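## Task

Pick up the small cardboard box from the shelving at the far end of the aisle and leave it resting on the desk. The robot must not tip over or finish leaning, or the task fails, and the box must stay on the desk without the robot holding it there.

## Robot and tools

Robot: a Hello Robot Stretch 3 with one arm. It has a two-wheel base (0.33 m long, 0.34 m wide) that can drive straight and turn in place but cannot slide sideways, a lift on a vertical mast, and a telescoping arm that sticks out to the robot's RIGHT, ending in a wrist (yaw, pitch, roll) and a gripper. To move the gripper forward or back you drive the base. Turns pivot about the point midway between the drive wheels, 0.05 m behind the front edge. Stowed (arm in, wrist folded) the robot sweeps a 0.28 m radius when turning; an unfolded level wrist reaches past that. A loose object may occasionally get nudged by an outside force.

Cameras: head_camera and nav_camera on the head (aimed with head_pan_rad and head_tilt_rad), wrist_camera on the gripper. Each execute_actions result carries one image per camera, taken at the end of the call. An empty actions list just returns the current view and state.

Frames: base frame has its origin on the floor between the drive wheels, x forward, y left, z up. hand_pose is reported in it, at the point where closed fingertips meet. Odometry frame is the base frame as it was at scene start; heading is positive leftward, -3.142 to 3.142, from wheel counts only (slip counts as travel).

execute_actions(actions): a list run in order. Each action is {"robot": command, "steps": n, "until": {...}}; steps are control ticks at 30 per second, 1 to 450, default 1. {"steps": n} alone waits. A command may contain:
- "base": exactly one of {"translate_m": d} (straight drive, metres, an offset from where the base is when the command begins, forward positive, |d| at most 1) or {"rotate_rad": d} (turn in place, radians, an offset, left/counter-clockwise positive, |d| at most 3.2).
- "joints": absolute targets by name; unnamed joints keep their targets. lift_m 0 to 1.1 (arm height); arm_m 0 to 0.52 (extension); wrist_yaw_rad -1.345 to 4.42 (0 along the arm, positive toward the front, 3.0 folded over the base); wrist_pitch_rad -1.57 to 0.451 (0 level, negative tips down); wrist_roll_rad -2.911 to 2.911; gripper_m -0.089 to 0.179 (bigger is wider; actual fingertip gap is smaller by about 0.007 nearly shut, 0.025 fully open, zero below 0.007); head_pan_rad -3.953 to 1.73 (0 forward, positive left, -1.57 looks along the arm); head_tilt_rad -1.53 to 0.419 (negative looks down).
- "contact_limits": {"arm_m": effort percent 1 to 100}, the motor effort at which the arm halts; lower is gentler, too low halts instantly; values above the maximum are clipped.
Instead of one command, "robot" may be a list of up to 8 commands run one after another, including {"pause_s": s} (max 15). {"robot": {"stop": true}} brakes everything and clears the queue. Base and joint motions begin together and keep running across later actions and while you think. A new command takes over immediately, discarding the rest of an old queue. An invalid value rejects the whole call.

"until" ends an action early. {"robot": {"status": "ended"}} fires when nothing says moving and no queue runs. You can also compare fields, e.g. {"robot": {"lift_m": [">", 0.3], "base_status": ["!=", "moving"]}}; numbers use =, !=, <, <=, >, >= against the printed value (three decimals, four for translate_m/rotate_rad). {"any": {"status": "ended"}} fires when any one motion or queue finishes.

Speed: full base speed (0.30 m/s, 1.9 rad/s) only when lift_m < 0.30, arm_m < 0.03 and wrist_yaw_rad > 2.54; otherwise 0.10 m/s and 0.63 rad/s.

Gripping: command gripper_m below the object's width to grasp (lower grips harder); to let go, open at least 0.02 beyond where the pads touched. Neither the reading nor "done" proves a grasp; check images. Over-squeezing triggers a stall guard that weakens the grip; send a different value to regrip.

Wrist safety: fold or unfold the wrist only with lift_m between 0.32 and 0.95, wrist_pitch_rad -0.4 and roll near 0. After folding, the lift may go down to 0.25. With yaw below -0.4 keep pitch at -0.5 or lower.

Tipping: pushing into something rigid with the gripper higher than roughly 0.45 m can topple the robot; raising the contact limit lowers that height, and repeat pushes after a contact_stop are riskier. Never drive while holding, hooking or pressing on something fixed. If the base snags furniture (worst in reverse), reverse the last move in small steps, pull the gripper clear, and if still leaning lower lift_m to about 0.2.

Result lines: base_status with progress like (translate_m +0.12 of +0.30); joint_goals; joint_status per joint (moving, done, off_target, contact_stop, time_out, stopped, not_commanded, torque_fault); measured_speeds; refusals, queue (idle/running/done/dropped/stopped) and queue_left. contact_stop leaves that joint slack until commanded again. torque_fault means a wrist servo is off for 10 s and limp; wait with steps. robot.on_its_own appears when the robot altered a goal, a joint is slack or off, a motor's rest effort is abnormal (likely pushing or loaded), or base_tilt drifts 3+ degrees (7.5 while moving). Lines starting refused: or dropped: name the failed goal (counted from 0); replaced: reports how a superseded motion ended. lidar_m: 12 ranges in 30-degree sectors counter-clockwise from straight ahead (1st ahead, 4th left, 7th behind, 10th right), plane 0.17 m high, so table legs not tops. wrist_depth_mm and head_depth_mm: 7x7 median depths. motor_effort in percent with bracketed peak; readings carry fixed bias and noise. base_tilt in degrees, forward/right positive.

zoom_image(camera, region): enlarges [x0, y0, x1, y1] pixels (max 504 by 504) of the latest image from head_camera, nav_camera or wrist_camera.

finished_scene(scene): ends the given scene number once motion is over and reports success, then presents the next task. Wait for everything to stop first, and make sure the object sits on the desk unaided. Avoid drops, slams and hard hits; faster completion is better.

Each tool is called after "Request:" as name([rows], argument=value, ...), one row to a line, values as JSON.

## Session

Request:
execute_actions([
  {"robot":{"joints":{"head_tilt_rad":-0.5}},"steps":450,"until":{"robot":{"status":"ended"}}},
])

Scene clock: 0.87 s.
robot.base_odometry: x=+0.000 y=+0.000 heading=+0.000 (m, m, rad; robot's odometry frame)
robot.turned_by_wheels: +0.000 (rad since the last result)
robot.turned_by_imu: +0.000 (rad since the last result)
robot.base_tilt: forward=+1.0 right=-0.8 (deg)
robot.lidar_m: 1.01 1.54 1.41 1.32 1.34 1.76 1.40 1.64 1.83 2.43 2.35 1.58
robot.head_depth_mm: 1283 1395 1165 827 1874 1599 1331 / 1279 1397 1156 824 1879 1604 1331 / 1271 1379 1141 817 1865 1610 1325 / 1268 1370 1136 810 1858 1605 1324 / 1271 1371 1122 805 1801 1490 1326 / 1263 1374 1437 798 1837 1587 1318 / 1255 1356 1496 1655 1817 1580 1315
robot.base_status: not_commanded
robot.joint_positions: lift_m=+0.576 arm_m=-0.001 wrist_yaw_rad=+2.873 wrist_pitch_rad=-0.378 wrist_roll_rad=-0.011 gripper_m=+0.037 head_pan_rad=-0.003 head_tilt_rad=-0.493
robot.joint_goals: lift_m=+0.576 arm_m=-0.001 wrist_yaw_rad=+2.873 wrist_pitch_rad=-0.378 wrist_roll_rad=-0.011 gripper_m=+0.037 head_pan_rad=-0.003 head_tilt_rad=-0.500
robot.joint_status: lift_m=not_commanded arm_m=not_commanded wrist_yaw_rad=not_commanded wrist_pitch_rad=not_commanded wrist_roll_rad=not_commanded gripper_m=not_commanded head_pan_rad=not_commanded head_tilt_rad=done
robot.measured_speeds: translate_m=+0.000 rotate_rad=+0.000 lift_m=+0.000 arm_m=+0.000 wrist_yaw_rad=+0.000 wrist_pitch_rad=+0.000 wrist_roll_rad=+0.000 head_pan_rad=+0.000 head_tilt_rad=+0.000
robot: refusals=0 queue=done queue_left=0
robot.motor_effort: left_wheel=+0(0) right_wheel=+1(1) lift_m=+26(26) arm_m=+0(0) wrist_yaw_rad=+0(1) wrist_pitch_rad=+6(6) wrist_roll_rad=+1(0) gripper_m=+0(0) head_pan_rad=+0(0) head_tilt_rad=-5(44) (%)
robot.hand_pose: x=+0.0397 y=+0.0770 z=+0.5975 quat_wxyz=(+0.225, +0.702, +0.040, +0.674) (m; robot's base frame)
robot.wrist_depth_mm: - - - - - - - / - - - - - - - / - - - - - - - / - - - - - - - / - - - - - - - / 878 860 934 895 923 900 910 / 736 757 734 768 734 781 772
pictures: head_camera (sideways: a quarter turn clockwise sets it upright), nav_camera (sideways: a quarter turn counterclockwise sets it upright), wrist_camera
Images, in order (width x height): head_camera 896x504, nav_camera 672x504, wrist_camera 644x364.

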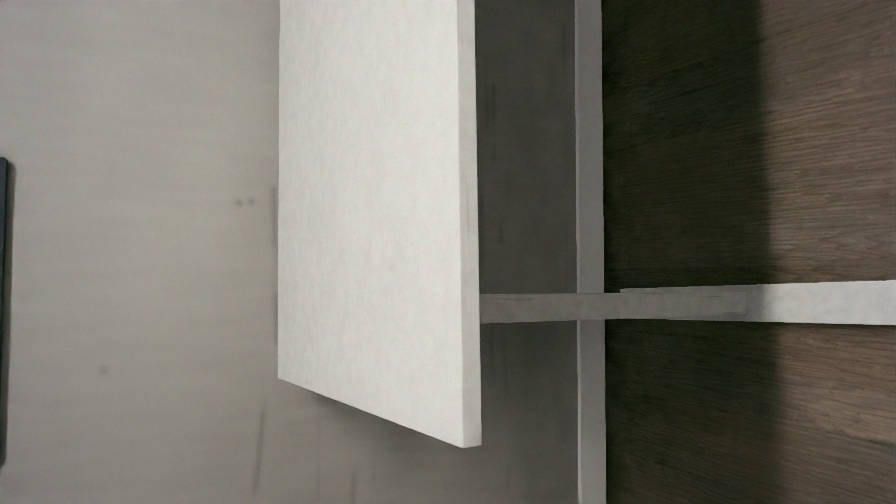

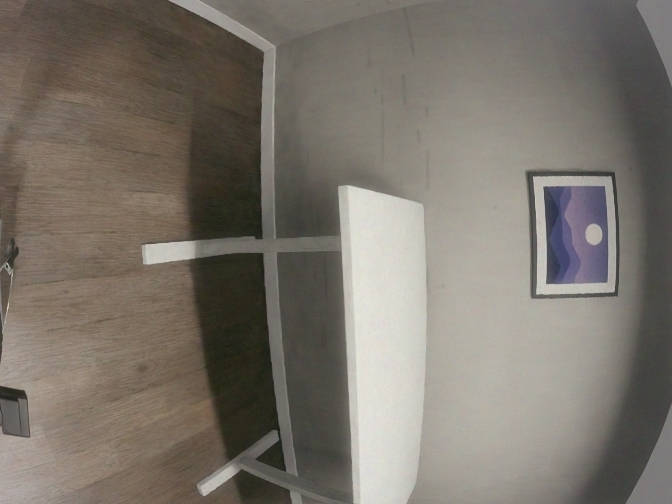

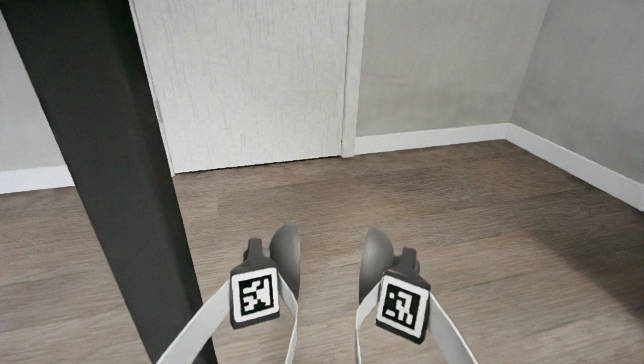

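Request:
execute_actions([
  {"robot":{"joints":{"head_pan_rad":-2.9,"lift_m":0.27}},"steps":450,"until":{"robot":{"status":"ended"}}},
])

Scene clock: 6.33 s.
robot.base_odometry: x=+0.000 y=+0.000 heading=+0.000 (m, m, rad; robot's odometry frame)
robot.turned_by_wheels: +0.000 (rad since the last result)
robot.turned_by_imu: +0.000 (rad since the last result)
robot.base_tilt: forward=+0.9 right=-0.8 (deg)
robot.lidar_m: 1.01 1.53 1.41 1.32 1.34 1.76 1.39 1.64 1.83 2.43 2.35 1.58
robot.head_depth_mm: 1136 1233 1351 1551 1967 1618 1333 / 1158 1256 1372 1508 1673 1606 1333 / 1183 1286 1397 1548 1730 1614 1324 / 2899 3156 3506 2640 1897 1601 1329 / 2939 3055 3035 2692 2023 1605 1317 / 2064 2148 2461 2306 2021 1592 1315 / 1685 1736 2284 1808 1904 1593 1310
robot.base_status: not_commanded
robot.joint_positions: lift_m=+0.270 arm_m=-0.001 wrist_yaw_rad=+2.873 wrist_pitch_rad=-0.379 wrist_roll_rad=-0.011 gripper_m=+0.037 head_pan_rad=-2.893 head_tilt_rad=-0.494
robot.joint_goals: lift_m=+0.270 arm_m=-0.001 wrist_yaw_rad=+2.873 wrist_pitch_rad=-0.379 wrist_roll_rad=-0.011 gripper_m=+0.037 head_pan_rad=-2.900 head_tilt_rad=-0.500
robot.joint_status: lift_m=done arm_m=not_commanded wrist_yaw_rad=not_commanded wrist_pitch_rad=not_commanded wrist_roll_rad=not_commanded gripper_m=not_commanded head_pan_rad=done head_tilt_rad=done
robot.measured_speeds: translate_m=+0.000 rotate_rad=+0.000 lift_m=+0.000 arm_m=+0.000 wrist_yaw_rad=+0.000 wrist_pitch_rad=+0.000 wrist_roll_rad=+0.000 head_pan_rad=+0.000 head_tilt_rad=+0.000
robot: refusals=0 queue=done queue_left=0
robot.motor_effort: left_wheel=+0(0) right_wheel=+1(1) lift_m=+24(27) arm_m=+0(0) wrist_yaw_rad=+0(0) wrist_pitch_rad=+6(6) wrist_roll_rad=+0(0) gripper_m=+0(0) head_pan_rad=-3(41) head_tilt_rad=-5(5) (%)
robot.hand_pose: x=+0.0396 y=+0.0769 z=+0.2917 quat_wxyz=(+0.225, +0.702, +0.040, +0.674) (m; robot's base frame)
robot.wrist_depth_mm: - - - - - - - / - - - - - - - / - - - - - - - / 764 - 779 783 794 805 817 / 605 - 610 634 623 638 641 / 504 501 531 517 525 525 528 / 442 - - 436 428 444 445
pictures: head_camera (sideways: a quarter turn clockwise sets it upright), nav_camera (sideways: a quarter turn counterclockwise sets it upright), wrist_camera
Images, in order (width x height): head_camera 896x504, nav_camera 672x504, wrist_camera 644x364.

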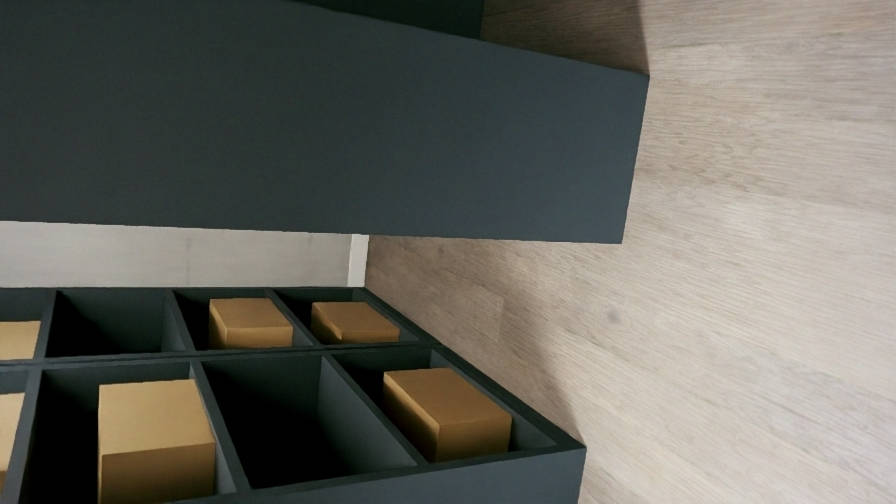

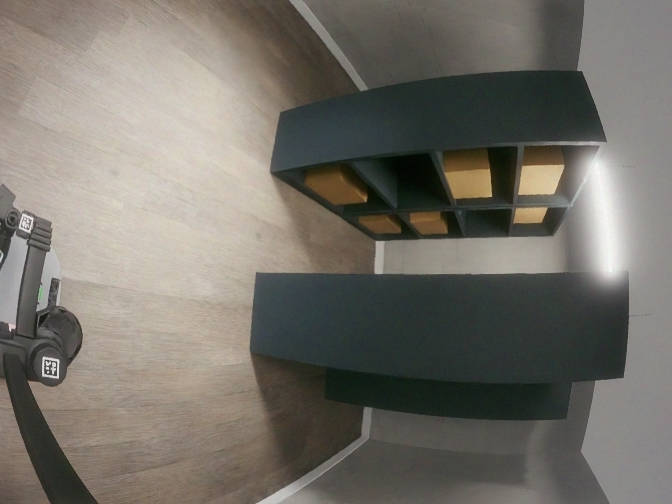

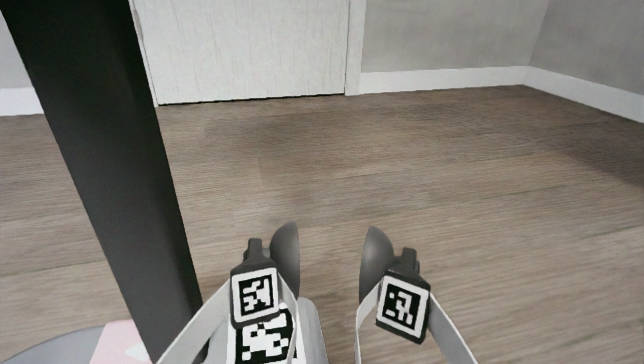

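Request:
execute_actions([
  {"robot":[{"base":{"rotate_rad":-2.54},"joints":{"head_pan_rad":0,"head_tilt_rad":-0.7}},{"base":{"translate_m":1}},{"base":{"rotate_rad":-0.65}}],"steps":450,"until":{"robot":{"status":"ended"}}},
])

Scene clock: 19.47 s.
robot.base_odometry: x=-0.824 y=-0.566 heading=+3.093 (m, m, rad; robot's odometry frame)
robot.turned_by_wheels: -3.190 (rad since the last result)
robot.turned_by_imu: -3.130 (rad since the last result)
robot.base_tilt: forward=+0.9 right=-0.8 (deg)
robot.lidar_m: 0.91 0.64 0.71 1.92 1.95 2.03 2.02 1.94 1.97 1.86 0.86 0.61
robot.head_depth_mm: 1213 879 940 979 814 995 1174 / 1204 1202 1088 1089 1274 1107 1169 / 2074 2322 2451 1794 1582 1385 1195 / 2109 2352 2548 2031 1646 1382 1193 / 2095 2349 2561 2035 1647 1381 1191 / 2057 2198 2234 1900 1633 1380 1188 / 1409 1376 1461 1331 1296 1315 1162
robot.base_status: done (rotate_rad -0.6499 of -0.6500)
robot.joint_positions: lift_m=+0.270 arm_m=-0.001 wrist_yaw_rad=+2.873 wrist_pitch_rad=-0.379 wrist_roll_rad=-0.011 gripper_m=+0.037 head_pan_rad=-0.007 head_tilt_rad=-0.692
robot.joint_goals: lift_m=+0.270 arm_m=-0.001 wrist_yaw_rad=+2.873 wrist_pitch_rad=-0.379 wrist_roll_rad=-0.011 gripper_m=+0.037 head_pan_rad=+0.000 head_tilt_rad=-0.700
robot.joint_status: lift_m=done arm_m=not_commanded wrist_yaw_rad=not_commanded wrist_pitch_rad=not_commanded wrist_roll_rad=not_commanded gripper_m=not_commanded head_pan_rad=done head_tilt_rad=done
robot.measured_speeds: translate_m=+0.000 rotate_rad=+0.000 lift_m=+0.000 arm_m=+0.000 wrist_yaw_rad=+0.000 wrist_pitch_rad=+0.000 wrist_roll_rad=+0.000 head_pan_rad=+0.000 head_tilt_rad=+0.000
robot: refusals=0 queue=done queue_left=0
robot.motor_effort: left_wheel=+3(18) right_wheel=+0(3) lift_m=+24(24) arm_m=+0(1) wrist_yaw_rad=+1(0) wrist_pitch_rad=+6(7) wrist_roll_rad=+1(0) gripper_m=+0(0) head_pan_rad=+3(42) head_tilt_rad=-6(30) (%)
robot.hand_pose: x=+0.0396 y=+0.0769 z=+0.2917 quat_wxyz=(+0.225, +0.702, +0.040, +0.674) (m; robot's base frame)
robot.wrist_depth_mm: - - - - - 617 493 / - - - - - 632 542 / - - - - 952 652 692 / 755 - 770 783 790 672 681 / 612 - 618 624 627 643 646 / 507 497 524 515 525 521 527 / 442 - - 441 428 444 446
pictures: head_camera (sideways: a quarter turn clockwise sets it upright), nav_camera (sideways: a quarter turn counterclockwise sets it upright), wrist_camera
Images, in order (width x height): head_camera 896x504, nav_camera 672x504, wrist_camera 644x364.

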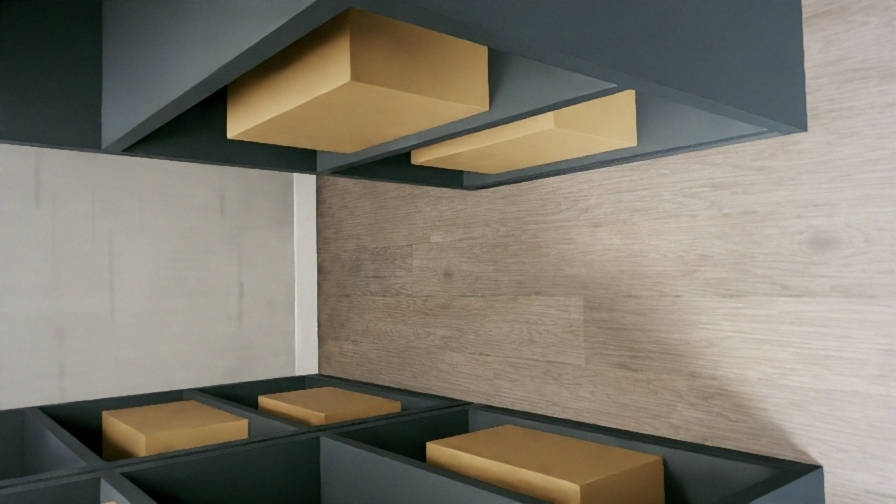

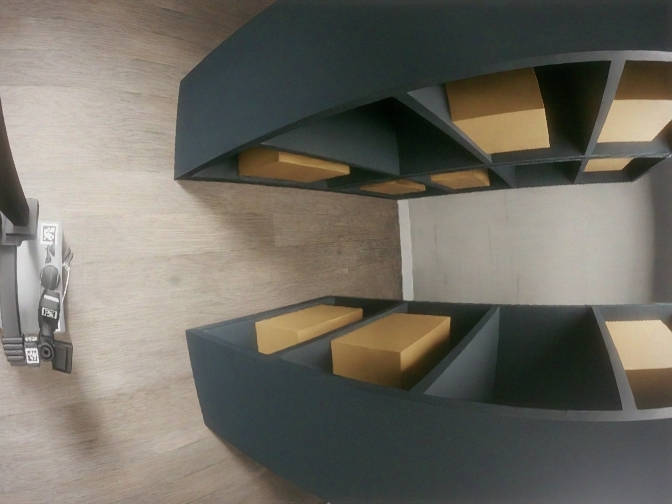

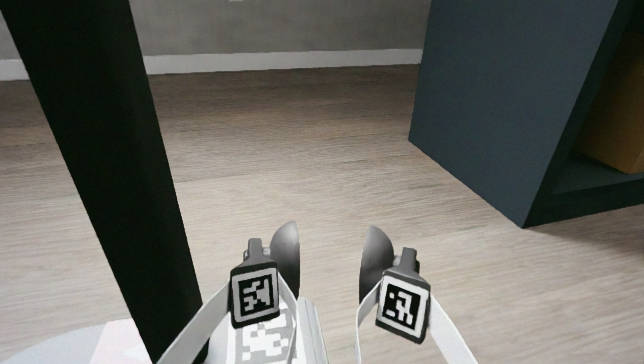

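Request:
execute_actions([
  {"robot":[{"base":{"rotate_rad":0.33}},{"base":{"translate_m":0.4}},{"base":{"rotate_rad":-0.285}},{"base":{"translate_m":0.5}}],"steps":450,"until":{"robot":{"status":"ended"}}},
])

Scene clock: 30.90 s.
robot.base_odometry: x=-1.709 y=-0.676 heading=+3.138 (m, m, rad; robot's odometry frame)
robot.turned_by_wheels: +0.045 (rad since the last result)
robot.turned_by_imu: +0.050 (rad since the last result)
robot.base_tilt: forward=+0.9 right=-0.8 (deg)
robot.lidar_m: 1.50 0.43 0.30 0.29 0.29 0.41 2.84 2.82 0.46 0.37 0.37 0.50
robot.head_depth_mm: 1304 1457 1677 1908 1668 1060 1127 / 1298 1466 1682 1919 1648 1392 1192 / 1303 1473 1666 1902 1652 1377 1193 / 1301 1467 1678 1893 1639 1389 1191 / 1302 1463 1664 1919 1646 1382 1184 / 1254 1414 1395 1428 1427 1344 1163 / 1229 978 1053 1112 877 938 1094
robot.base_status: done (translate_m +0.5000 of +0.5000)
robot.joint_positions: lift_m=+0.270 arm_m=-0.001 wrist_yaw_rad=+2.873 wrist_pitch_rad=-0.379 wrist_roll_rad=-0.011 gripper_m=+0.037 head_pan_rad=-0.007 head_tilt_rad=-0.692
robot.joint_goals: lift_m=+0.270 arm_m=-0.001 wrist_yaw_rad=+2.873 wrist_pitch_rad=-0.379 wrist_roll_rad=-0.011 gripper_m=+0.037 head_pan_rad=+0.000 head_tilt_rad=-0.700
robot.joint_status: lift_m=done arm_m=not_commanded wrist_yaw_rad=not_commanded wrist_pitch_rad=not_commanded wrist_roll_rad=not_commanded gripper_m=not_commanded head_pan_rad=done head_tilt_rad=done
robot.measured_speeds: translate_m=+0.000 rotate_rad=+0.000 lift_m=+0.000 arm_m=+0.000 wrist_yaw_rad=+0.000 wrist_pitch_rad=+0.000 wrist_roll_rad=+0.000 head_pan_rad=+0.000 head_tilt_rad=+0.000
robot: refusals=0 queue=done queue_left=0
robot.motor_effort: left_wheel=+3(16) right_wheel=+0(7) lift_m=+24(24) arm_m=+0(0) wrist_yaw_rad=+0(0) wrist_pitch_rad=+7(7) wrist_roll_rad=+1(0) gripper_m=+0(0) head_pan_rad=+3(3) head_tilt_rad=-5(6) (%)
robot.hand_pose: x=+0.0396 y=+0.0769 z=+0.2916 quat_wxyz=(+0.225, +0.702, +0.040, +0.674) (m; robot's base frame)
robot.wrist_depth_mm: - 637 639 674 724 612 479 / - 305 310 333 350 377 488 / 485 329 333 354 386 420 496 / 498 - 360 390 423 475 522 / 475 - 396 435 469 514 557 / 407 406 416 455 502 530 528 / 378 - - 437 428 441 451
pictures: head_camera (sideways: a quarter turn clockwise sets it upright), nav_camera (sideways: a quarter turn counterclockwise sets it upright), wrist_camera
Images, in order (width x height): head_camera 896x504, nav_camera 672x504, wrist_camera 644x364.

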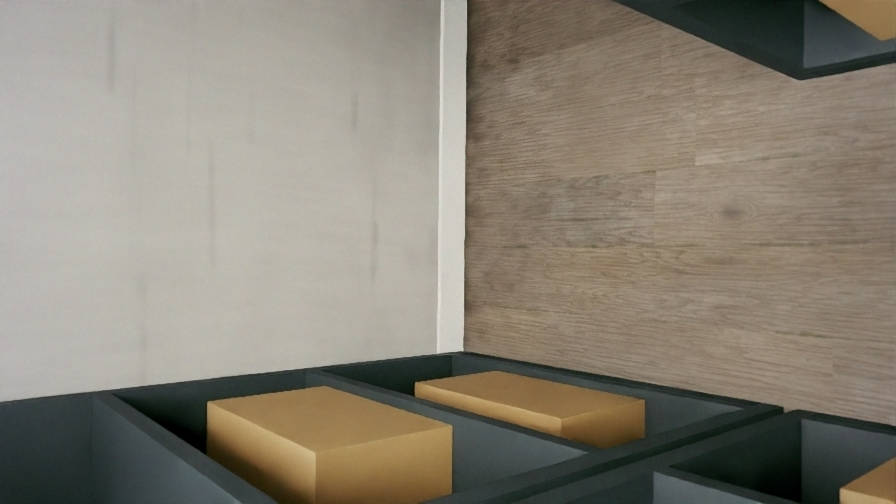

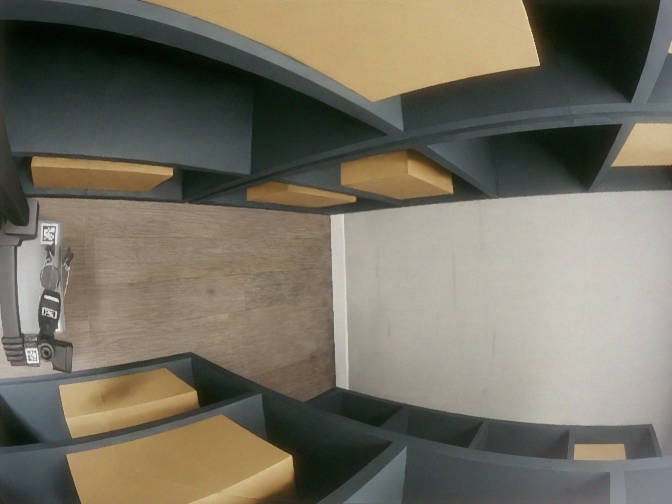

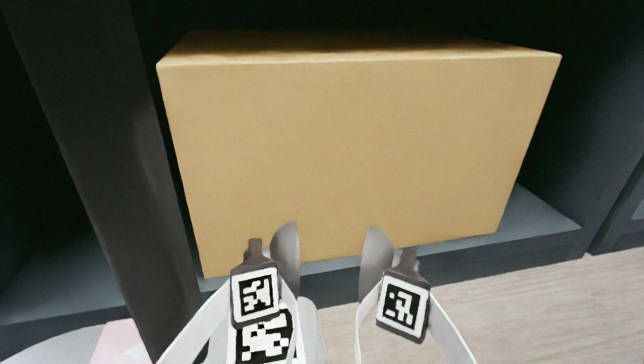

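Request:
execute_actions([
  {"robot":[{"base":{"rotate_rad":-0.03}},{"base":{"translate_m":1},"joints":{"head_pan_rad":-1.57,"head_tilt_rad":-0.65}}],"steps":450,"until":{"robot":{"status":"ended"}}},
])

Scene clock: 38.70 s.
robot.base_odometry: x=-2.708 y=-0.642 heading=+3.108 (m, m, rad; robot's odometry frame)
robot.turned_by_wheels: -0.030 (rad since the last result)
robot.turned_by_imu: -0.024 (rad since the last result)
robot.base_tilt: forward=+1.0 right=-0.8 (deg)
robot.lidar_m: 0.53 0.54 0.38 0.36 0.37 0.49 1.11 0.50 0.56 0.75 0.76 0.56
robot.head_depth_mm: 985 935 935 1048 1062 1191 1170 / 1002 996 1269 1255 1100 1333 1216 / 1001 993 1268 1246 1090 1299 1211 / 996 988 1268 1238 1091 1298 1209 / 1004 980 1261 1243 1055 1285 1205 / 994 969 1270 1237 1079 1341 1204 / 994 966 1264 1237 1080 1329 1203
robot.base_status: done (translate_m +1.0000 of +1.0000)
robot.joint_positions: lift_m=+0.270 arm_m=-0.001 wrist_yaw_rad=+2.873 wrist_pitch_rad=-0.379 wrist_roll_rad=-0.011 gripper_m=+0.037 head_pan_rad=-1.563 head_tilt_rad=-0.655
robot.joint_goals: lift_m=+0.270 arm_m=-0.001 wrist_yaw_rad=+2.873 wrist_pitch_rad=-0.379 wrist_roll_rad=-0.011 gripper_m=+0.037 head_pan_rad=-1.570 head_tilt_rad=-0.650
robot.joint_status: lift_m=done arm_m=not_commanded wrist_yaw_rad=not_commanded wrist_pitch_rad=not_commanded wrist_roll_rad=not_commanded gripper_m=not_commanded head_pan_rad=done head_tilt_rad=done
robot.measured_speeds: translate_m=+0.000 rotate_rad=+0.000 lift_m=+0.000 arm_m=+0.000 wrist_yaw_rad=+0.000 wrist_pitch_rad=+0.000 wrist_roll_rad=+0.000 head_pan_rad=+0.000 head_tilt_rad=+0.000
robot: refusals=0 queue=done queue_left=0
robot.motor_effort: left_wheel=+2(15) right_wheel=+0(4) lift_m=+24(24) arm_m=-1(0) wrist_yaw_rad=+0(0) wrist_pitch_rad=+6(7) wrist_roll_rad=+0(0) gripper_m=+0(0) head_pan_rad=-3(41) head_tilt_rad=+3(12) (%)
robot.hand_pose: x=+0.0396 y=+0.0769 z=+0.2916 quat_wxyz=(+0.225, +0.702, +0.040, +0.674) (m; robot's base frame)
robot.wrist_depth_mm: - 559 573 612 730 554 448 / - 356 375 404 432 575 473 / 592 383 405 440 472 584 484 / 583 - 439 475 529 589 493 / 495 - 473 522 558 597 496 / 438 452 494 513 529 525 490 / 443 - - 437 426 440 446
pictures: head_camera (sideways: a quarter turn clockwise sets it upright), nav_camera (sideways: a quarter turn counterclockwise sets it upright), wrist_camera
Images, in order (width x height): head_camera 896x504, nav_camera 672x504, wrist_camera 644x364.

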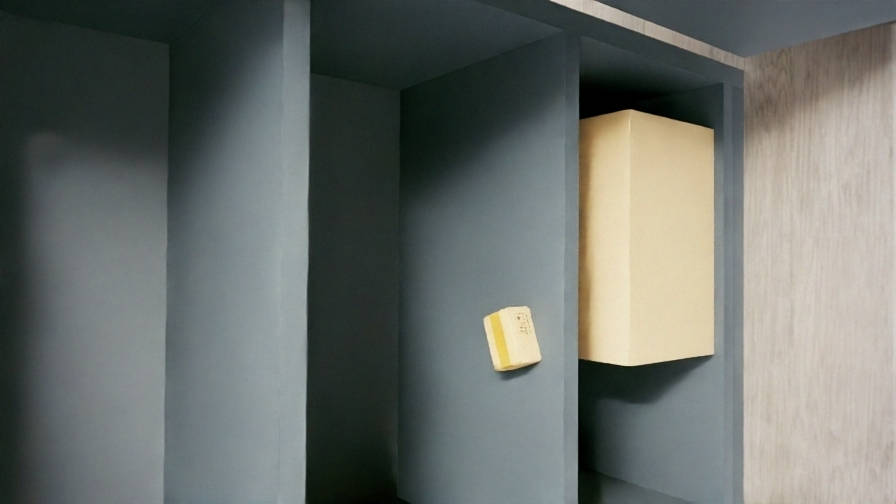

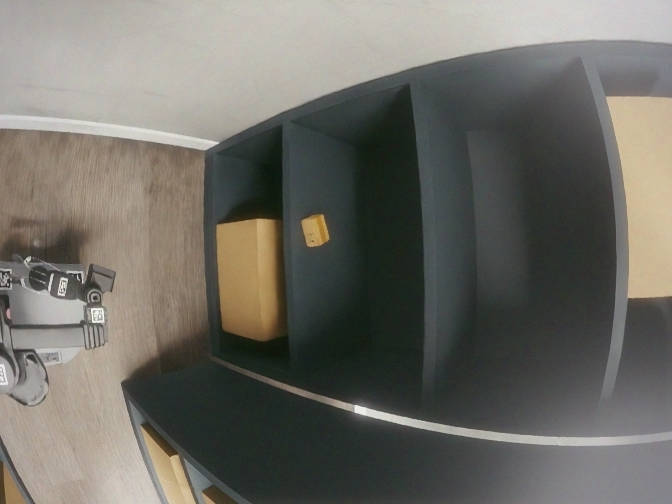

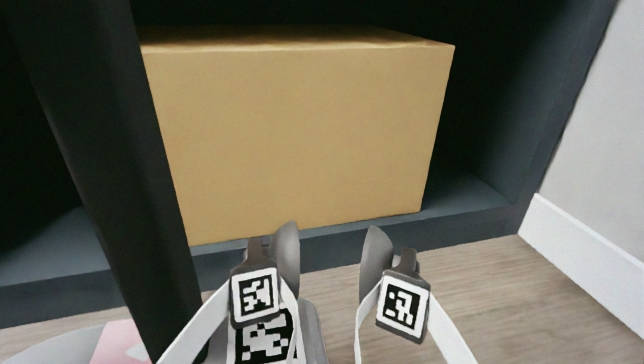

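Request:
execute_actions([
  {"robot":[{"joints":{"lift_m":0.56}},{"base":{"translate_m":0.2},"joints":{"wrist_yaw_rad":0,"gripper_m":0.17}},{"joints":{"arm_m":0.27,"wrist_pitch_rad":-0.25}}],"steps":450,"until":{"robot":{"status":"ended"}}},
])

Scene clock: 51.03 s.
robot.base_odometry: x=-2.908 y=-0.636 heading=+3.108 (m, m, rad; robot's odometry frame)
robot.turned_by_wheels: +0.000 (rad since the last result)
robot.turned_by_imu: +0.002 (rad since the last result)
robot.base_tilt: forward=+1.0 right=-0.8 (deg)
robot.lidar_m: 0.33 0.34 0.44 0.37 0.38 0.50 1.16 0.68 0.78 0.74 0.50 0.35
robot.head_depth_mm: 990 1003 1251 1259 1095 1273 1219 / 992 991 1259 1258 1094 1236 - / 987 986 1253 1249 1047 - 1212 / 983 984 1249 1239 1043 1318 1205 / 987 978 1250 1235 1080 1328 1207 / 981 969 1145 1200 1086 1306 1206 / 895 847 793 907 1004 1088 1087
robot.base_status: done (translate_m +0.2000 of +0.2000)
robot.joint_positions: lift_m=+0.560 arm_m=+0.270 wrist_yaw_rad=+0.001 wrist_pitch_rad=-0.268 wrist_roll_rad=-0.011 gripper_m=+0.170 head_pan_rad=-1.563 head_tilt_rad=-0.655
robot.joint_goals: lift_m=+0.560 arm_m=+0.270 wrist_yaw_rad=+0.000 wrist_pitch_rad=-0.250 wrist_roll_rad=-0.011 gripper_m=+0.170 head_pan_rad=-1.570 head_tilt_rad=-0.650
robot.joint_status: lift_m=done arm_m=done wrist_yaw_rad=done wrist_pitch_rad=done wrist_roll_rad=not_commanded gripper_m=done head_pan_rad=done head_tilt_rad=done
robot.measured_speeds: translate_m=+0.000 rotate_rad=+0.000 lift_m=+0.000 arm_m=+0.000 wrist_yaw_rad=+0.000 wrist_pitch_rad=+0.000 wrist_roll_rad=+0.000 head_pan_rad=+0.000 head_tilt_rad=+0.000
robot: refusals=0 queue=done queue_left=0
robot.motor_effort: left_wheel=+2(10) right_wheel=+0(3) lift_m=+29(30) arm_m=+4(2) wrist_yaw_rad=-1(4) wrist_pitch_rad=+8(8) wrist_roll_rad=+0(0) gripper_m=+0(81) head_pan_rad=-3(3) head_tilt_rad=+4(3) (%)
robot.hand_pose: x=-0.0212 y=-0.6553 z=+0.6074 quat_wxyz=(+0.705, +0.096, -0.697, -0.094) (m; robot's base frame)
robot.wrist_depth_mm: 397 569 586 577 579 582 565 / 398 584 616 620 615 619 588 / 401 552 626 638 645 639 581 / 376 400 411 318 428 436 447 / 299 316 307 293 310 322 328 / 257 256 256 258 259 259 257 / 437 606 735 424 426 418 501
pictures: head_camera (sideways: a quarter turn clockwise sets it upright), nav_camera (sideways: a quarter turn counterclockwise sets it upright), wrist_camera
Images, in order (width x height): head_camera 896x504, nav_camera 672x504, wrist_camera 644x364.

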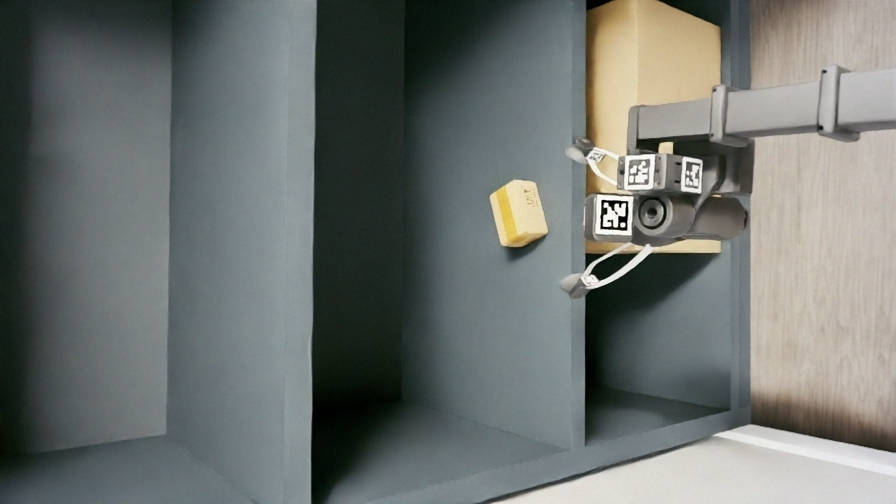

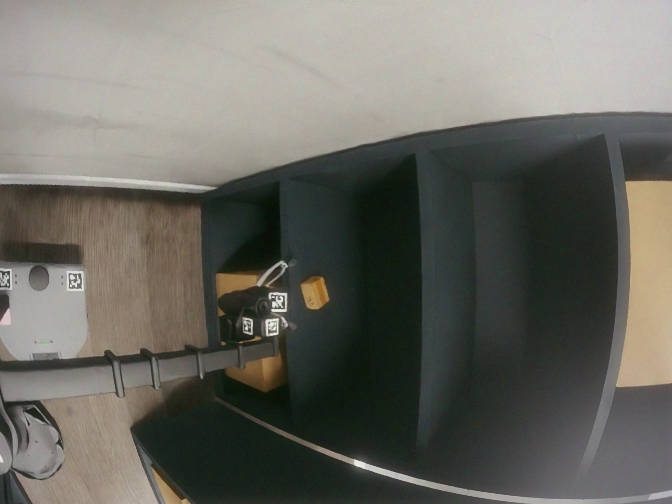

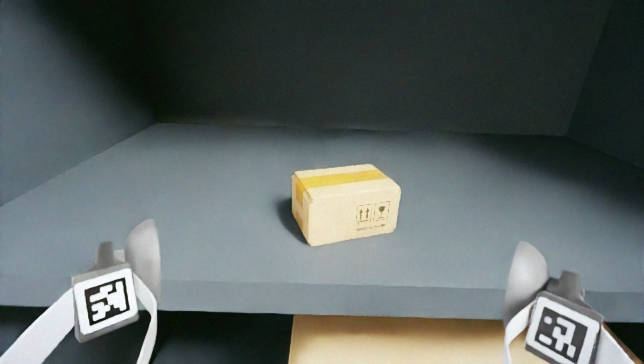

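Request:
execute_actions([
  {"robot":[{"base":{"translate_m":-0.07},"joints":{"wrist_yaw_rad":0.3,"lift_m":0.52}},{"joints":{"arm_m":0.43}}],"steps":450,"until":{"robot":{"status":"ended"}}},
])

Scene clock: 57.80 s.
robot.base_odometry: x=-2.838 y=-0.638 heading=+3.108 (m, m, rad; robot's odometry frame)
robot.turned_by_wheels: +0.000 (rad since the last result)
robot.turned_by_imu: +0.000 (rad since the last result)
robot.base_tilt: forward=+1.0 right=-0.8 (deg)
robot.lidar_m: 0.40 0.41 0.39 0.37 0.37 0.60 1.15 0.61 0.74 0.74 0.61 0.42
robot.head_depth_mm: 986 996 1255 1254 1102 1324 1218 / 996 991 1257 1247 1084 1235 - / 991 990 1257 1250 - 1273 1208 / 995 978 1255 1240 1145 1274 1222 / 990 981 1257 1239 1466 1333 1208 / 989 971 1252 1237 1082 1330 1207 / 980 967 986 1128 1060 1223 1178
robot.base_status: done (translate_m -0.0700 of -0.0700)
robot.joint_positions: lift_m=+0.520 arm_m=+0.430 wrist_yaw_rad=+0.299 wrist_pitch_rad=-0.268 wrist_roll_rad=-0.011 gripper_m=+0.170 head_pan_rad=-1.563 head_tilt_rad=-0.655
robot.joint_goals: lift_m=+0.520 arm_m=+0.430 wrist_yaw_rad=+0.300 wrist_pitch_rad=-0.250 wrist_roll_rad=-0.011 gripper_m=+0.170 head_pan_rad=-1.570 head_tilt_rad=-0.650
robot.joint_status: lift_m=done arm_m=done wrist_yaw_rad=done wrist_pitch_rad=done wrist_roll_rad=not_commanded gripper_m=done head_pan_rad=done head_tilt_rad=done
robot.measured_speeds: translate_m=+0.000 rotate_rad=+0.000 lift_m=+0.000 arm_m=+0.000 wrist_yaw_rad=+0.000 wrist_pitch_rad=+0.000 wrist_roll_rad=+0.000 head_pan_rad=+0.000 head_tilt_rad=+0.000
robot: refusals=0 queue=done queue_left=0
robot.motor_effort: left_wheel=+2(6) right_wheel=+1(3) lift_m=+24(29) arm_m=+4(1) wrist_yaw_rad=+2(2) wrist_pitch_rad=+8(8) wrist_roll_rad=+0(1) gripper_m=+0(0) head_pan_rad=-3(3) head_tilt_rad=+2(4) (%)
robot.hand_pose: x=+0.0493 y=-0.8047 z=+0.5677 quat_wxyz=(+0.711, +0.198, -0.675, +0.012) (m; robot's base frame)
robot.wrist_depth_mm: 347 439 507 464 432 402 377 / 351 450 545 496 459 425 396 / 356 424 485 500 468 441 416 / 304 310 319 323 330 335 346 / 230 246 226 151 161 247 251 / 191 187 180 132 134 195 199 / 149 152 151 145 148 160 169
pictures: head_camera (sideways: a quarter turn clockwise sets it upright), nav_camera (sideways: a quarter turn counterclockwise sets it upright), wrist_camera
Images, in order (width x height): head_camera 896x504, nav_camera 672x504, wrist_camera 644x364.

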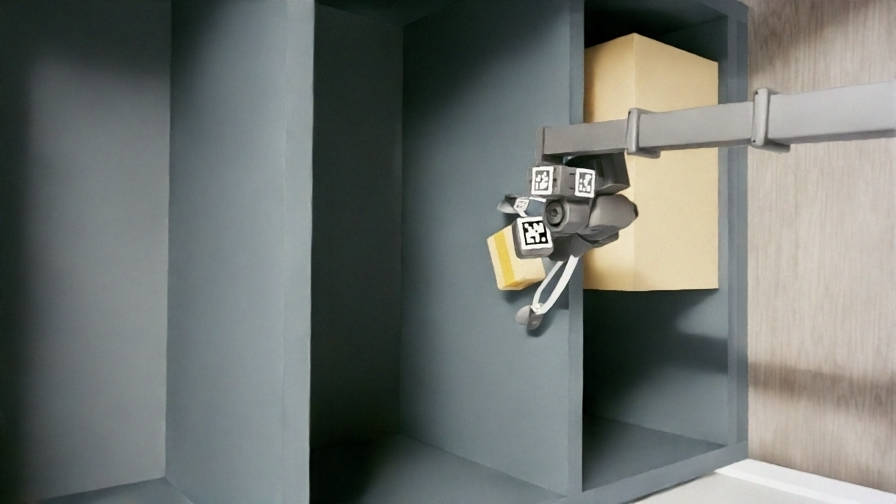

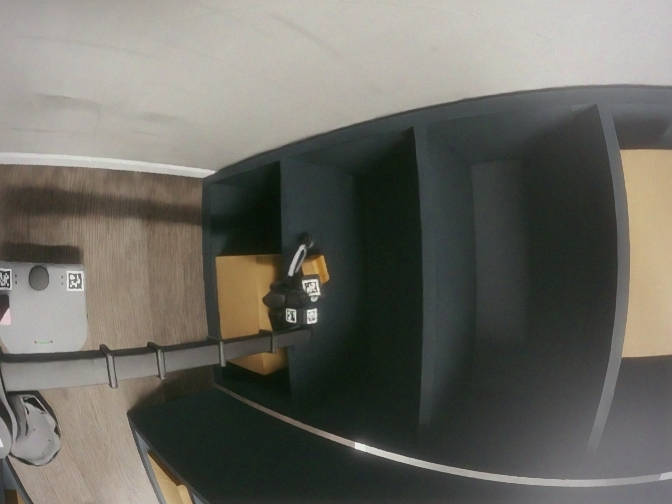

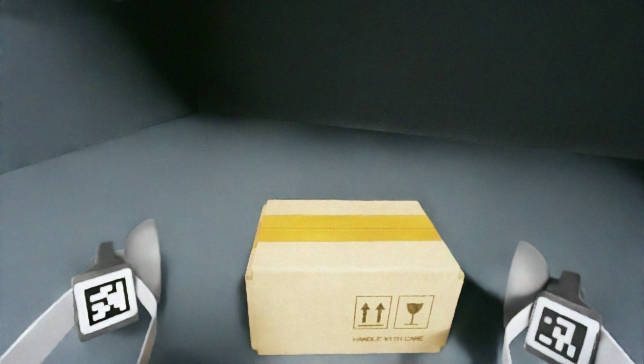

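Request:
execute_actions([
  {"robot":[{"joints":{"gripper_m":0.05}},{"joints":{"lift_m":0.56}},{"joints":{"arm_m":0}}],"steps":450,"until":{"robot":{"status":"ended"}}},
])

Scene clock: 66.20 s.
robot.base_odometry: x=-2.838 y=-0.638 heading=+3.108 (m, m, rad; robot's odometry frame)
robot.turned_by_wheels: +0.000 (rad since the last result)
robot.turned_by_imu: +0.000 (rad since the last result)
robot.base_tilt: forward=+1.0 right=-0.8 (deg)
robot.lidar_m: 0.40 0.41 0.39 0.37 0.38 0.60 1.14 0.61 0.74 0.74 0.61 0.42
robot.head_depth_mm: 994 1002 1264 1258 1097 1326 1216 / 991 990 1259 1256 1101 1277 1218 / 989 988 1245 1239 1092 1272 1218 / 990 980 1253 1237 1085 1231 1187 / 989 973 1256 1242 1087 1338 1161 / 990 970 1251 1247 1091 1332 1207 / 983 966 990 1128 1067 1230 1181
robot.base_status: done (translate_m -0.0700 of -0.0700)
robot.joint_positions: lift_m=+0.560 arm_m=+0.000 wrist_yaw_rad=+0.299 wrist_pitch_rad=-0.274 wrist_roll_rad=-0.011 gripper_m=+0.051 head_pan_rad=-1.563 head_tilt_rad=-0.655
robot.joint_goals: lift_m=+0.560 arm_m=+0.000 wrist_yaw_rad=+0.300 wrist_pitch_rad=-0.250 wrist_roll_rad=-0.011 gripper_m=+0.050 head_pan_rad=-1.570 head_tilt_rad=-0.650
robot.joint_status: lift_m=done arm_m=done wrist_yaw_rad=done wrist_pitch_rad=done wrist_roll_rad=not_commanded gripper_m=done head_pan_rad=done head_tilt_rad=done
robot.measured_speeds: translate_m=+0.000 rotate_rad=+0.000 lift_m=+0.000 arm_m=+0.000 wrist_yaw_rad=+0.000 wrist_pitch_rad=+0.000 wrist_roll_rad=+0.000 head_pan_rad=+0.000 head_tilt_rad=+0.000
robot: refusals=0 queue=done queue_left=0
robot.motor_effort: left_wheel=+1(2) right_wheel=+0(0) lift_m=+29(31) arm_m=-4(2) wrist_yaw_rad=+1(2) wrist_pitch_rad=+10(10) wrist_roll_rad=+1(0) gripper_m=-18(91) head_pan_rad=-3(3) head_tilt_rad=+3(4) (%)
robot.hand_pose: x=+0.0493 y=-0.3749 z=+0.6061 quat_wxyz=(+0.711, +0.200, -0.674, +0.010) (m; robot's base frame)
robot.wrist_depth_mm: 358 460 587 848 803 735 703 / 368 474 609 905 841 781 735 / 373 494 586 631 652 679 719 / 387 509 641 920 501 466 442 / 397 522 161 150 160 656 684 / 404 504 134 133 132 536 527 / 415 581 692 145 147 558 522
pictures: head_camera (sideways: a quarter turn clockwise sets it upright), nav_camera (sideways: a quarter turn counterclockwise sets it upright), wrist_camera
Images, in order (width x height): head_camera 896x504, nav_camera 672x504, wrist_camera 644x364.

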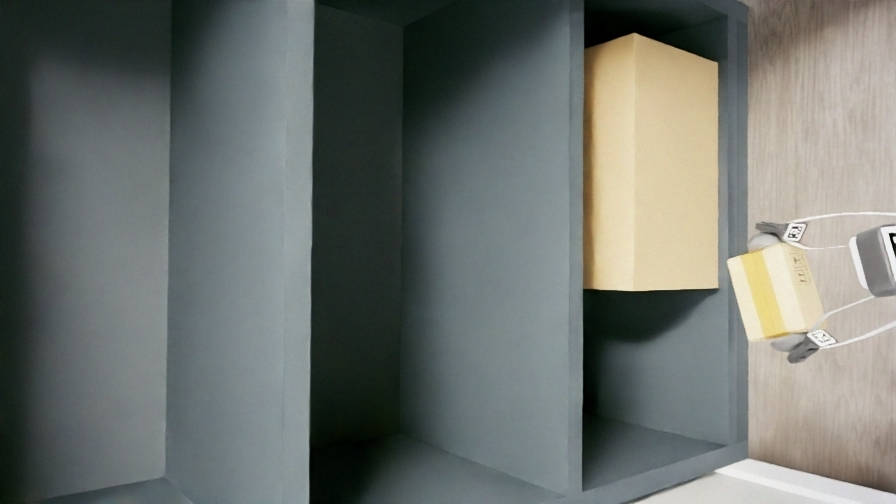

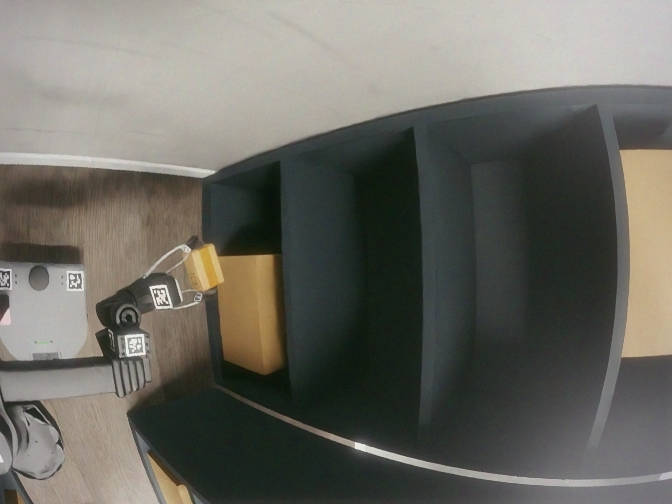

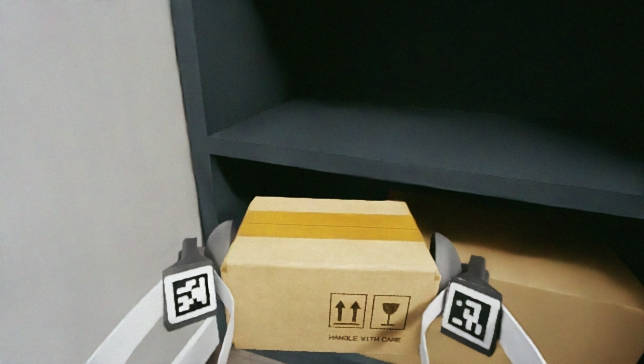

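Request:
execute_actions([
  {"robot":[{"joints":{"wrist_yaw_rad":2.6}},{"joints":{"lift_m":0.28}},{"base":{"translate_m":-1}},{"base":{"translate_m":-1}},{"base":{"translate_m":-0.95}},{"base":{"rotate_rad":-1.58},"joints":{"head_tilt_rad":-0.5}},{"joints":{"lift_m":0.95}},{"joints":{"wrist_yaw_rad":0}}],"steps":450,"until":{"robot":{"status":"ended"}}},
  {"steps":450,"until":{"robot":{"status":"ended"}}},
  {"steps":100,"until":{"robot":{"status":"ended"}}},
  {"robot":{"joints":{"arm_m":0.48}},"steps":200,"until":{"robot":{"status":"ended"}}},
])

Scene clock: 106.23 s.
robot.base_odometry: x=+0.110 y=-0.736 heading=+1.529 (m, m, rad; robot's odometry frame)
robot.turned_by_wheels: -1.580 (rad since the last result)
robot.turned_by_imu: -1.564 (rad since the last result)
robot.base_tilt: forward=+1.0 right=-0.8 (deg)
robot.lidar_m: 2.05 2.11 1.56 1.48 1.50 1.81 1.70 1.74 1.07 1.44 1.20 1.91
robot.head_depth_mm: 1222 1330 1323 - 1546 1442 1295 / 1226 1325 - 760 1818 1587 1321 / 1217 1334 - 750 1810 1594 1313 / 1210 1328 1092 748 1815 1587 1306 / 1204 1323 1081 746 1801 1583 1305 / 1211 1313 1067 741 1777 1578 1308 / 1207 1316 1064 737 1793 1574 1296
robot.base_status: done (rotate_rad -1.5799 of -1.5800)
robot.joint_positions: lift_m=+0.950 arm_m=+0.480 wrist_yaw_rad=+0.001 wrist_pitch_rad=-0.274 wrist_roll_rad=-0.011 gripper_m=+0.051 head_pan_rad=-1.563 head_tilt_rad=-0.507
robot.joint_goals: lift_m=+0.950 arm_m=+0.480 wrist_yaw_rad=+0.000 wrist_pitch_rad=-0.250 wrist_roll_rad=-0.011 gripper_m=+0.050 head_pan_rad=-1.570 head_tilt_rad=-0.500
robot.joint_status: lift_m=done arm_m=done wrist_yaw_rad=done wrist_pitch_rad=done wrist_roll_rad=not_commanded gripper_m=done head_pan_rad=done head_tilt_rad=done
robot.measured_speeds: translate_m=+0.000 rotate_rad=+0.000 lift_m=+0.000 arm_m=+0.000 wrist_yaw_rad=+0.000 wrist_pitch_rad=+0.000 wrist_roll_rad=+0.000 head_pan_rad=+0.000 head_tilt_rad=+0.000
robot: refusals=0 queue=done queue_left=0
robot.motor_effort: left_wheel=+3(17) right_wheel=+0(6) lift_m=+30(31) arm_m=+3(3) wrist_yaw_rad=-1(5) wrist_pitch_rad=+10(11) wrist_roll_rad=+0(1) gripper_m=-18(18) head_pan_rad=-3(3) head_tilt_rad=+4(25) (%)
robot.hand_pose: x=-0.0212 y=-0.8648 z=+0.9960 quat_wxyz=(+0.705, +0.098, -0.696, -0.096) (m; robot's base frame)
robot.wrist_depth_mm: 627 626 629 628 633 629 632 / 678 683 667 676 693 675 678 / 489 500 511 536 542 566 585 / 330 334 340 349 357 363 370 / 248 251 161 149 160 267 272 / 200 201 134 133 132 211 214 / 167 168 158 145 147 173 177
pictures: head_camera (sideways: a quarter turn clockwise sets it upright), nav_camera (sideways: a quarter turn counterclockwise sets it upright), wrist_camera
Images, in order (width x height): head_camera 896x504, nav_camera 672x504, wrist_camera 644x364.

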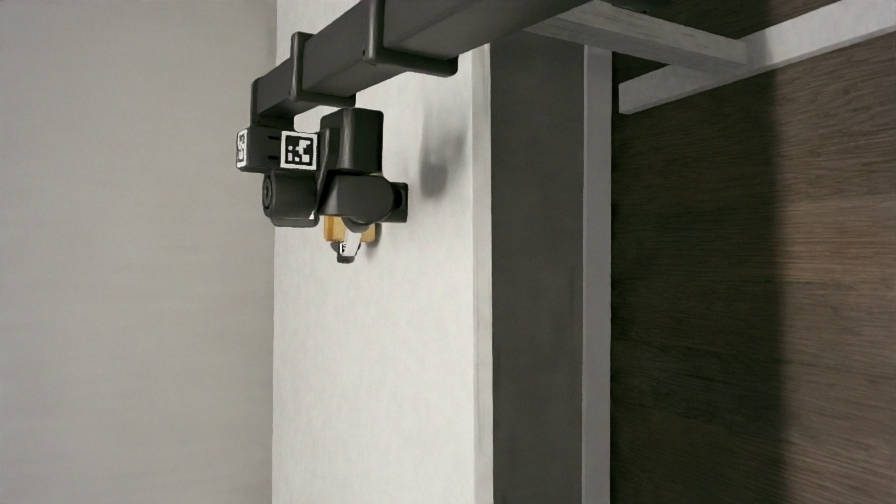

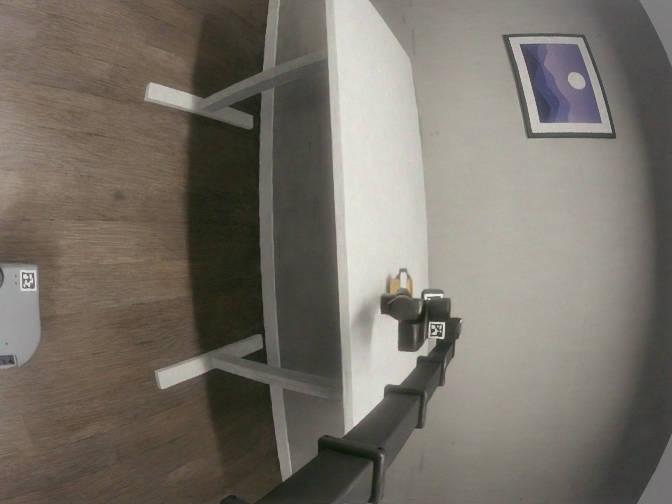

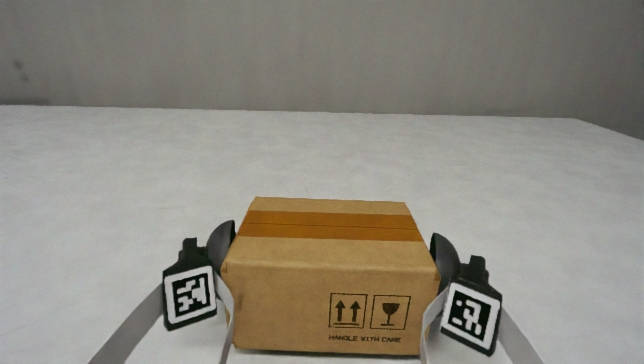

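Request:
execute_actions([
  {"robot":[{"joints":{"lift_m":0.942}},{"joints":{"gripper_m":0.15}},{"joints":{"arm_m":0.36}}],"steps":450,"until":{"robot":{"status":"ended"}}},
])

Request:
finished_scene(scene=2)

Scene clock: 112.50 s.
robot.base_odometry: x=+0.110 y=-0.736 heading=+1.529 (m, m, rad; robot's odometry frame)
robot.turned_by_wheels: +0.000 (rad since the last result)
robot.turned_by_imu: +0.000 (rad since the last result)
robot.base_tilt: forward=+1.0 right=-0.7 (deg)
robot.lidar_m: 2.05 2.11 1.56 1.47 1.50 1.81 1.71 1.74 1.08 1.44 1.19 1.91
robot.head_depth_mm: 1219 1326 1313 - 1729 1453 1287 / 1224 1324 1318 686 1812 1596 1333 / 1216 1332 1296 682 1800 1589 1321 / 1211 1321 1134 729 1808 1589 1302 / 1211 1318 1079 742 1781 1577 1303 / 1215 1316 1068 740 1792 1585 1305 / 1206 1328 1065 739 1777 1573 1301
robot.base_status: done (rotate_rad -1.5799 of -1.5800)
robot.joint_positions: lift_m=+0.942 arm_m=+0.360 wrist_yaw_rad=+0.001 wrist_pitch_rad=-0.269 wrist_roll_rad=-0.011 gripper_m=+0.150 head_pan_rad=-1.563 head_tilt_rad=-0.507
robot.joint_goals: lift_m=+0.942 arm_m=+0.360 wrist_yaw_rad=+0.000 wrist_pitch_rad=-0.250 wrist_roll_rad=-0.011 gripper_m=+0.150 head_pan_rad=-1.570 head_tilt_rad=-0.500
robot.joint_status: lift_m=done arm_m=done wrist_yaw_rad=done wrist_pitch_rad=done wrist_roll_rad=not_commanded gripper_m=done head_pan_rad=done head_tilt_rad=done
robot.measured_speeds: translate_m=+0.000 rotate_rad=+0.000 lift_m=+0.000 arm_m=+0.000 wrist_yaw_rad=+0.000 wrist_pitch_rad=+0.000 wrist_roll_rad=+0.000 head_pan_rad=+0.000 head_tilt_rad=+0.000
robot: refusals=0 queue=done queue_left=0
robot.motor_effort: left_wheel=+3(3) right_wheel=-1(1) lift_m=+24(29) arm_m=-3(3) wrist_yaw_rad=-1(1) wrist_pitch_rad=+8(10) wrist_roll_rad=+1(0) gripper_m=+0(83) head_pan_rad=-3(3) head_tilt_rad=+5(5) (%)
robot.hand_pose: x=-0.0212 y=-0.7460 z=+0.9895 quat_wxyz=(+0.705, +0.096, -0.697, -0.094) (m; robot's base frame)
robot.wrist_depth_mm: 732 733 738 743 738 738 735 / 773 766 772 783 796 787 795 / 474 483 498 515 535 550 575 / 319 324 331 248 320 353 358 / 240 253 246 249 253 259 262 / 192 - 196 198 201 211 207 / - 156 163 164 166 162 173
pictures: head_camera (sideways: a quarter turn clockwise sets it upright), nav_camera (sideways: a quarter turn counterclockwise sets it upright), wrist_camera
Images, in order (width x height): head_camera 896x504, nav_camera 672x504, wrist_camera 644x364.

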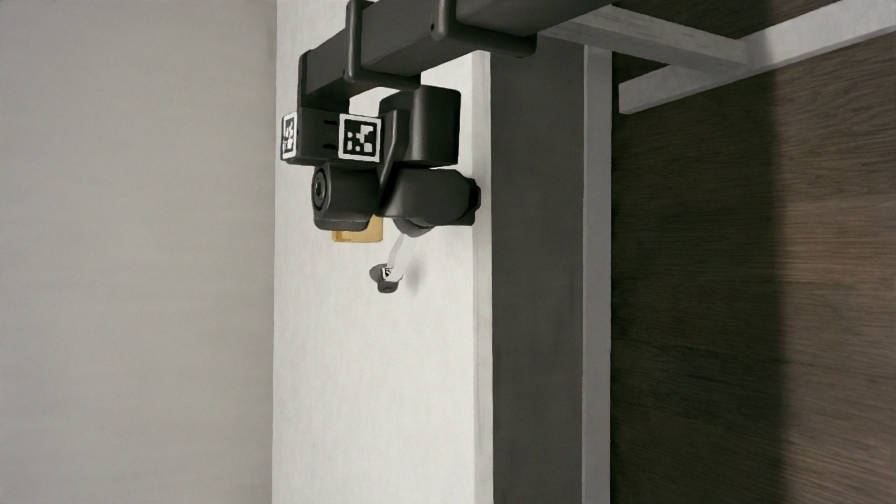

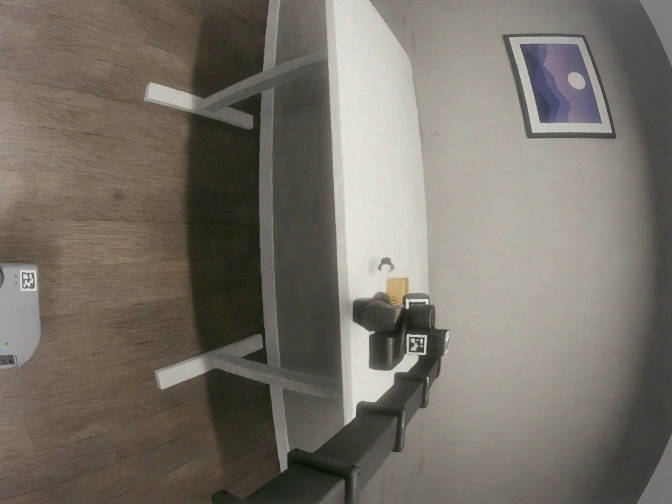

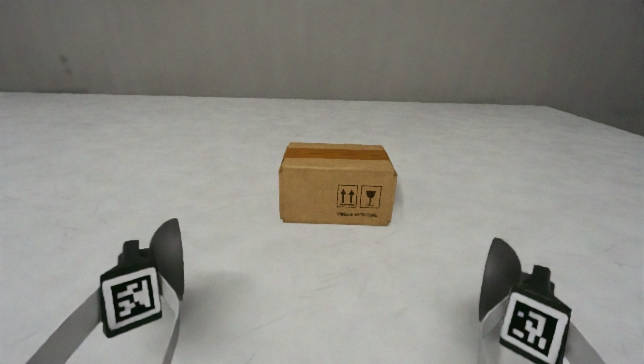

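The scene is finished: the task was done.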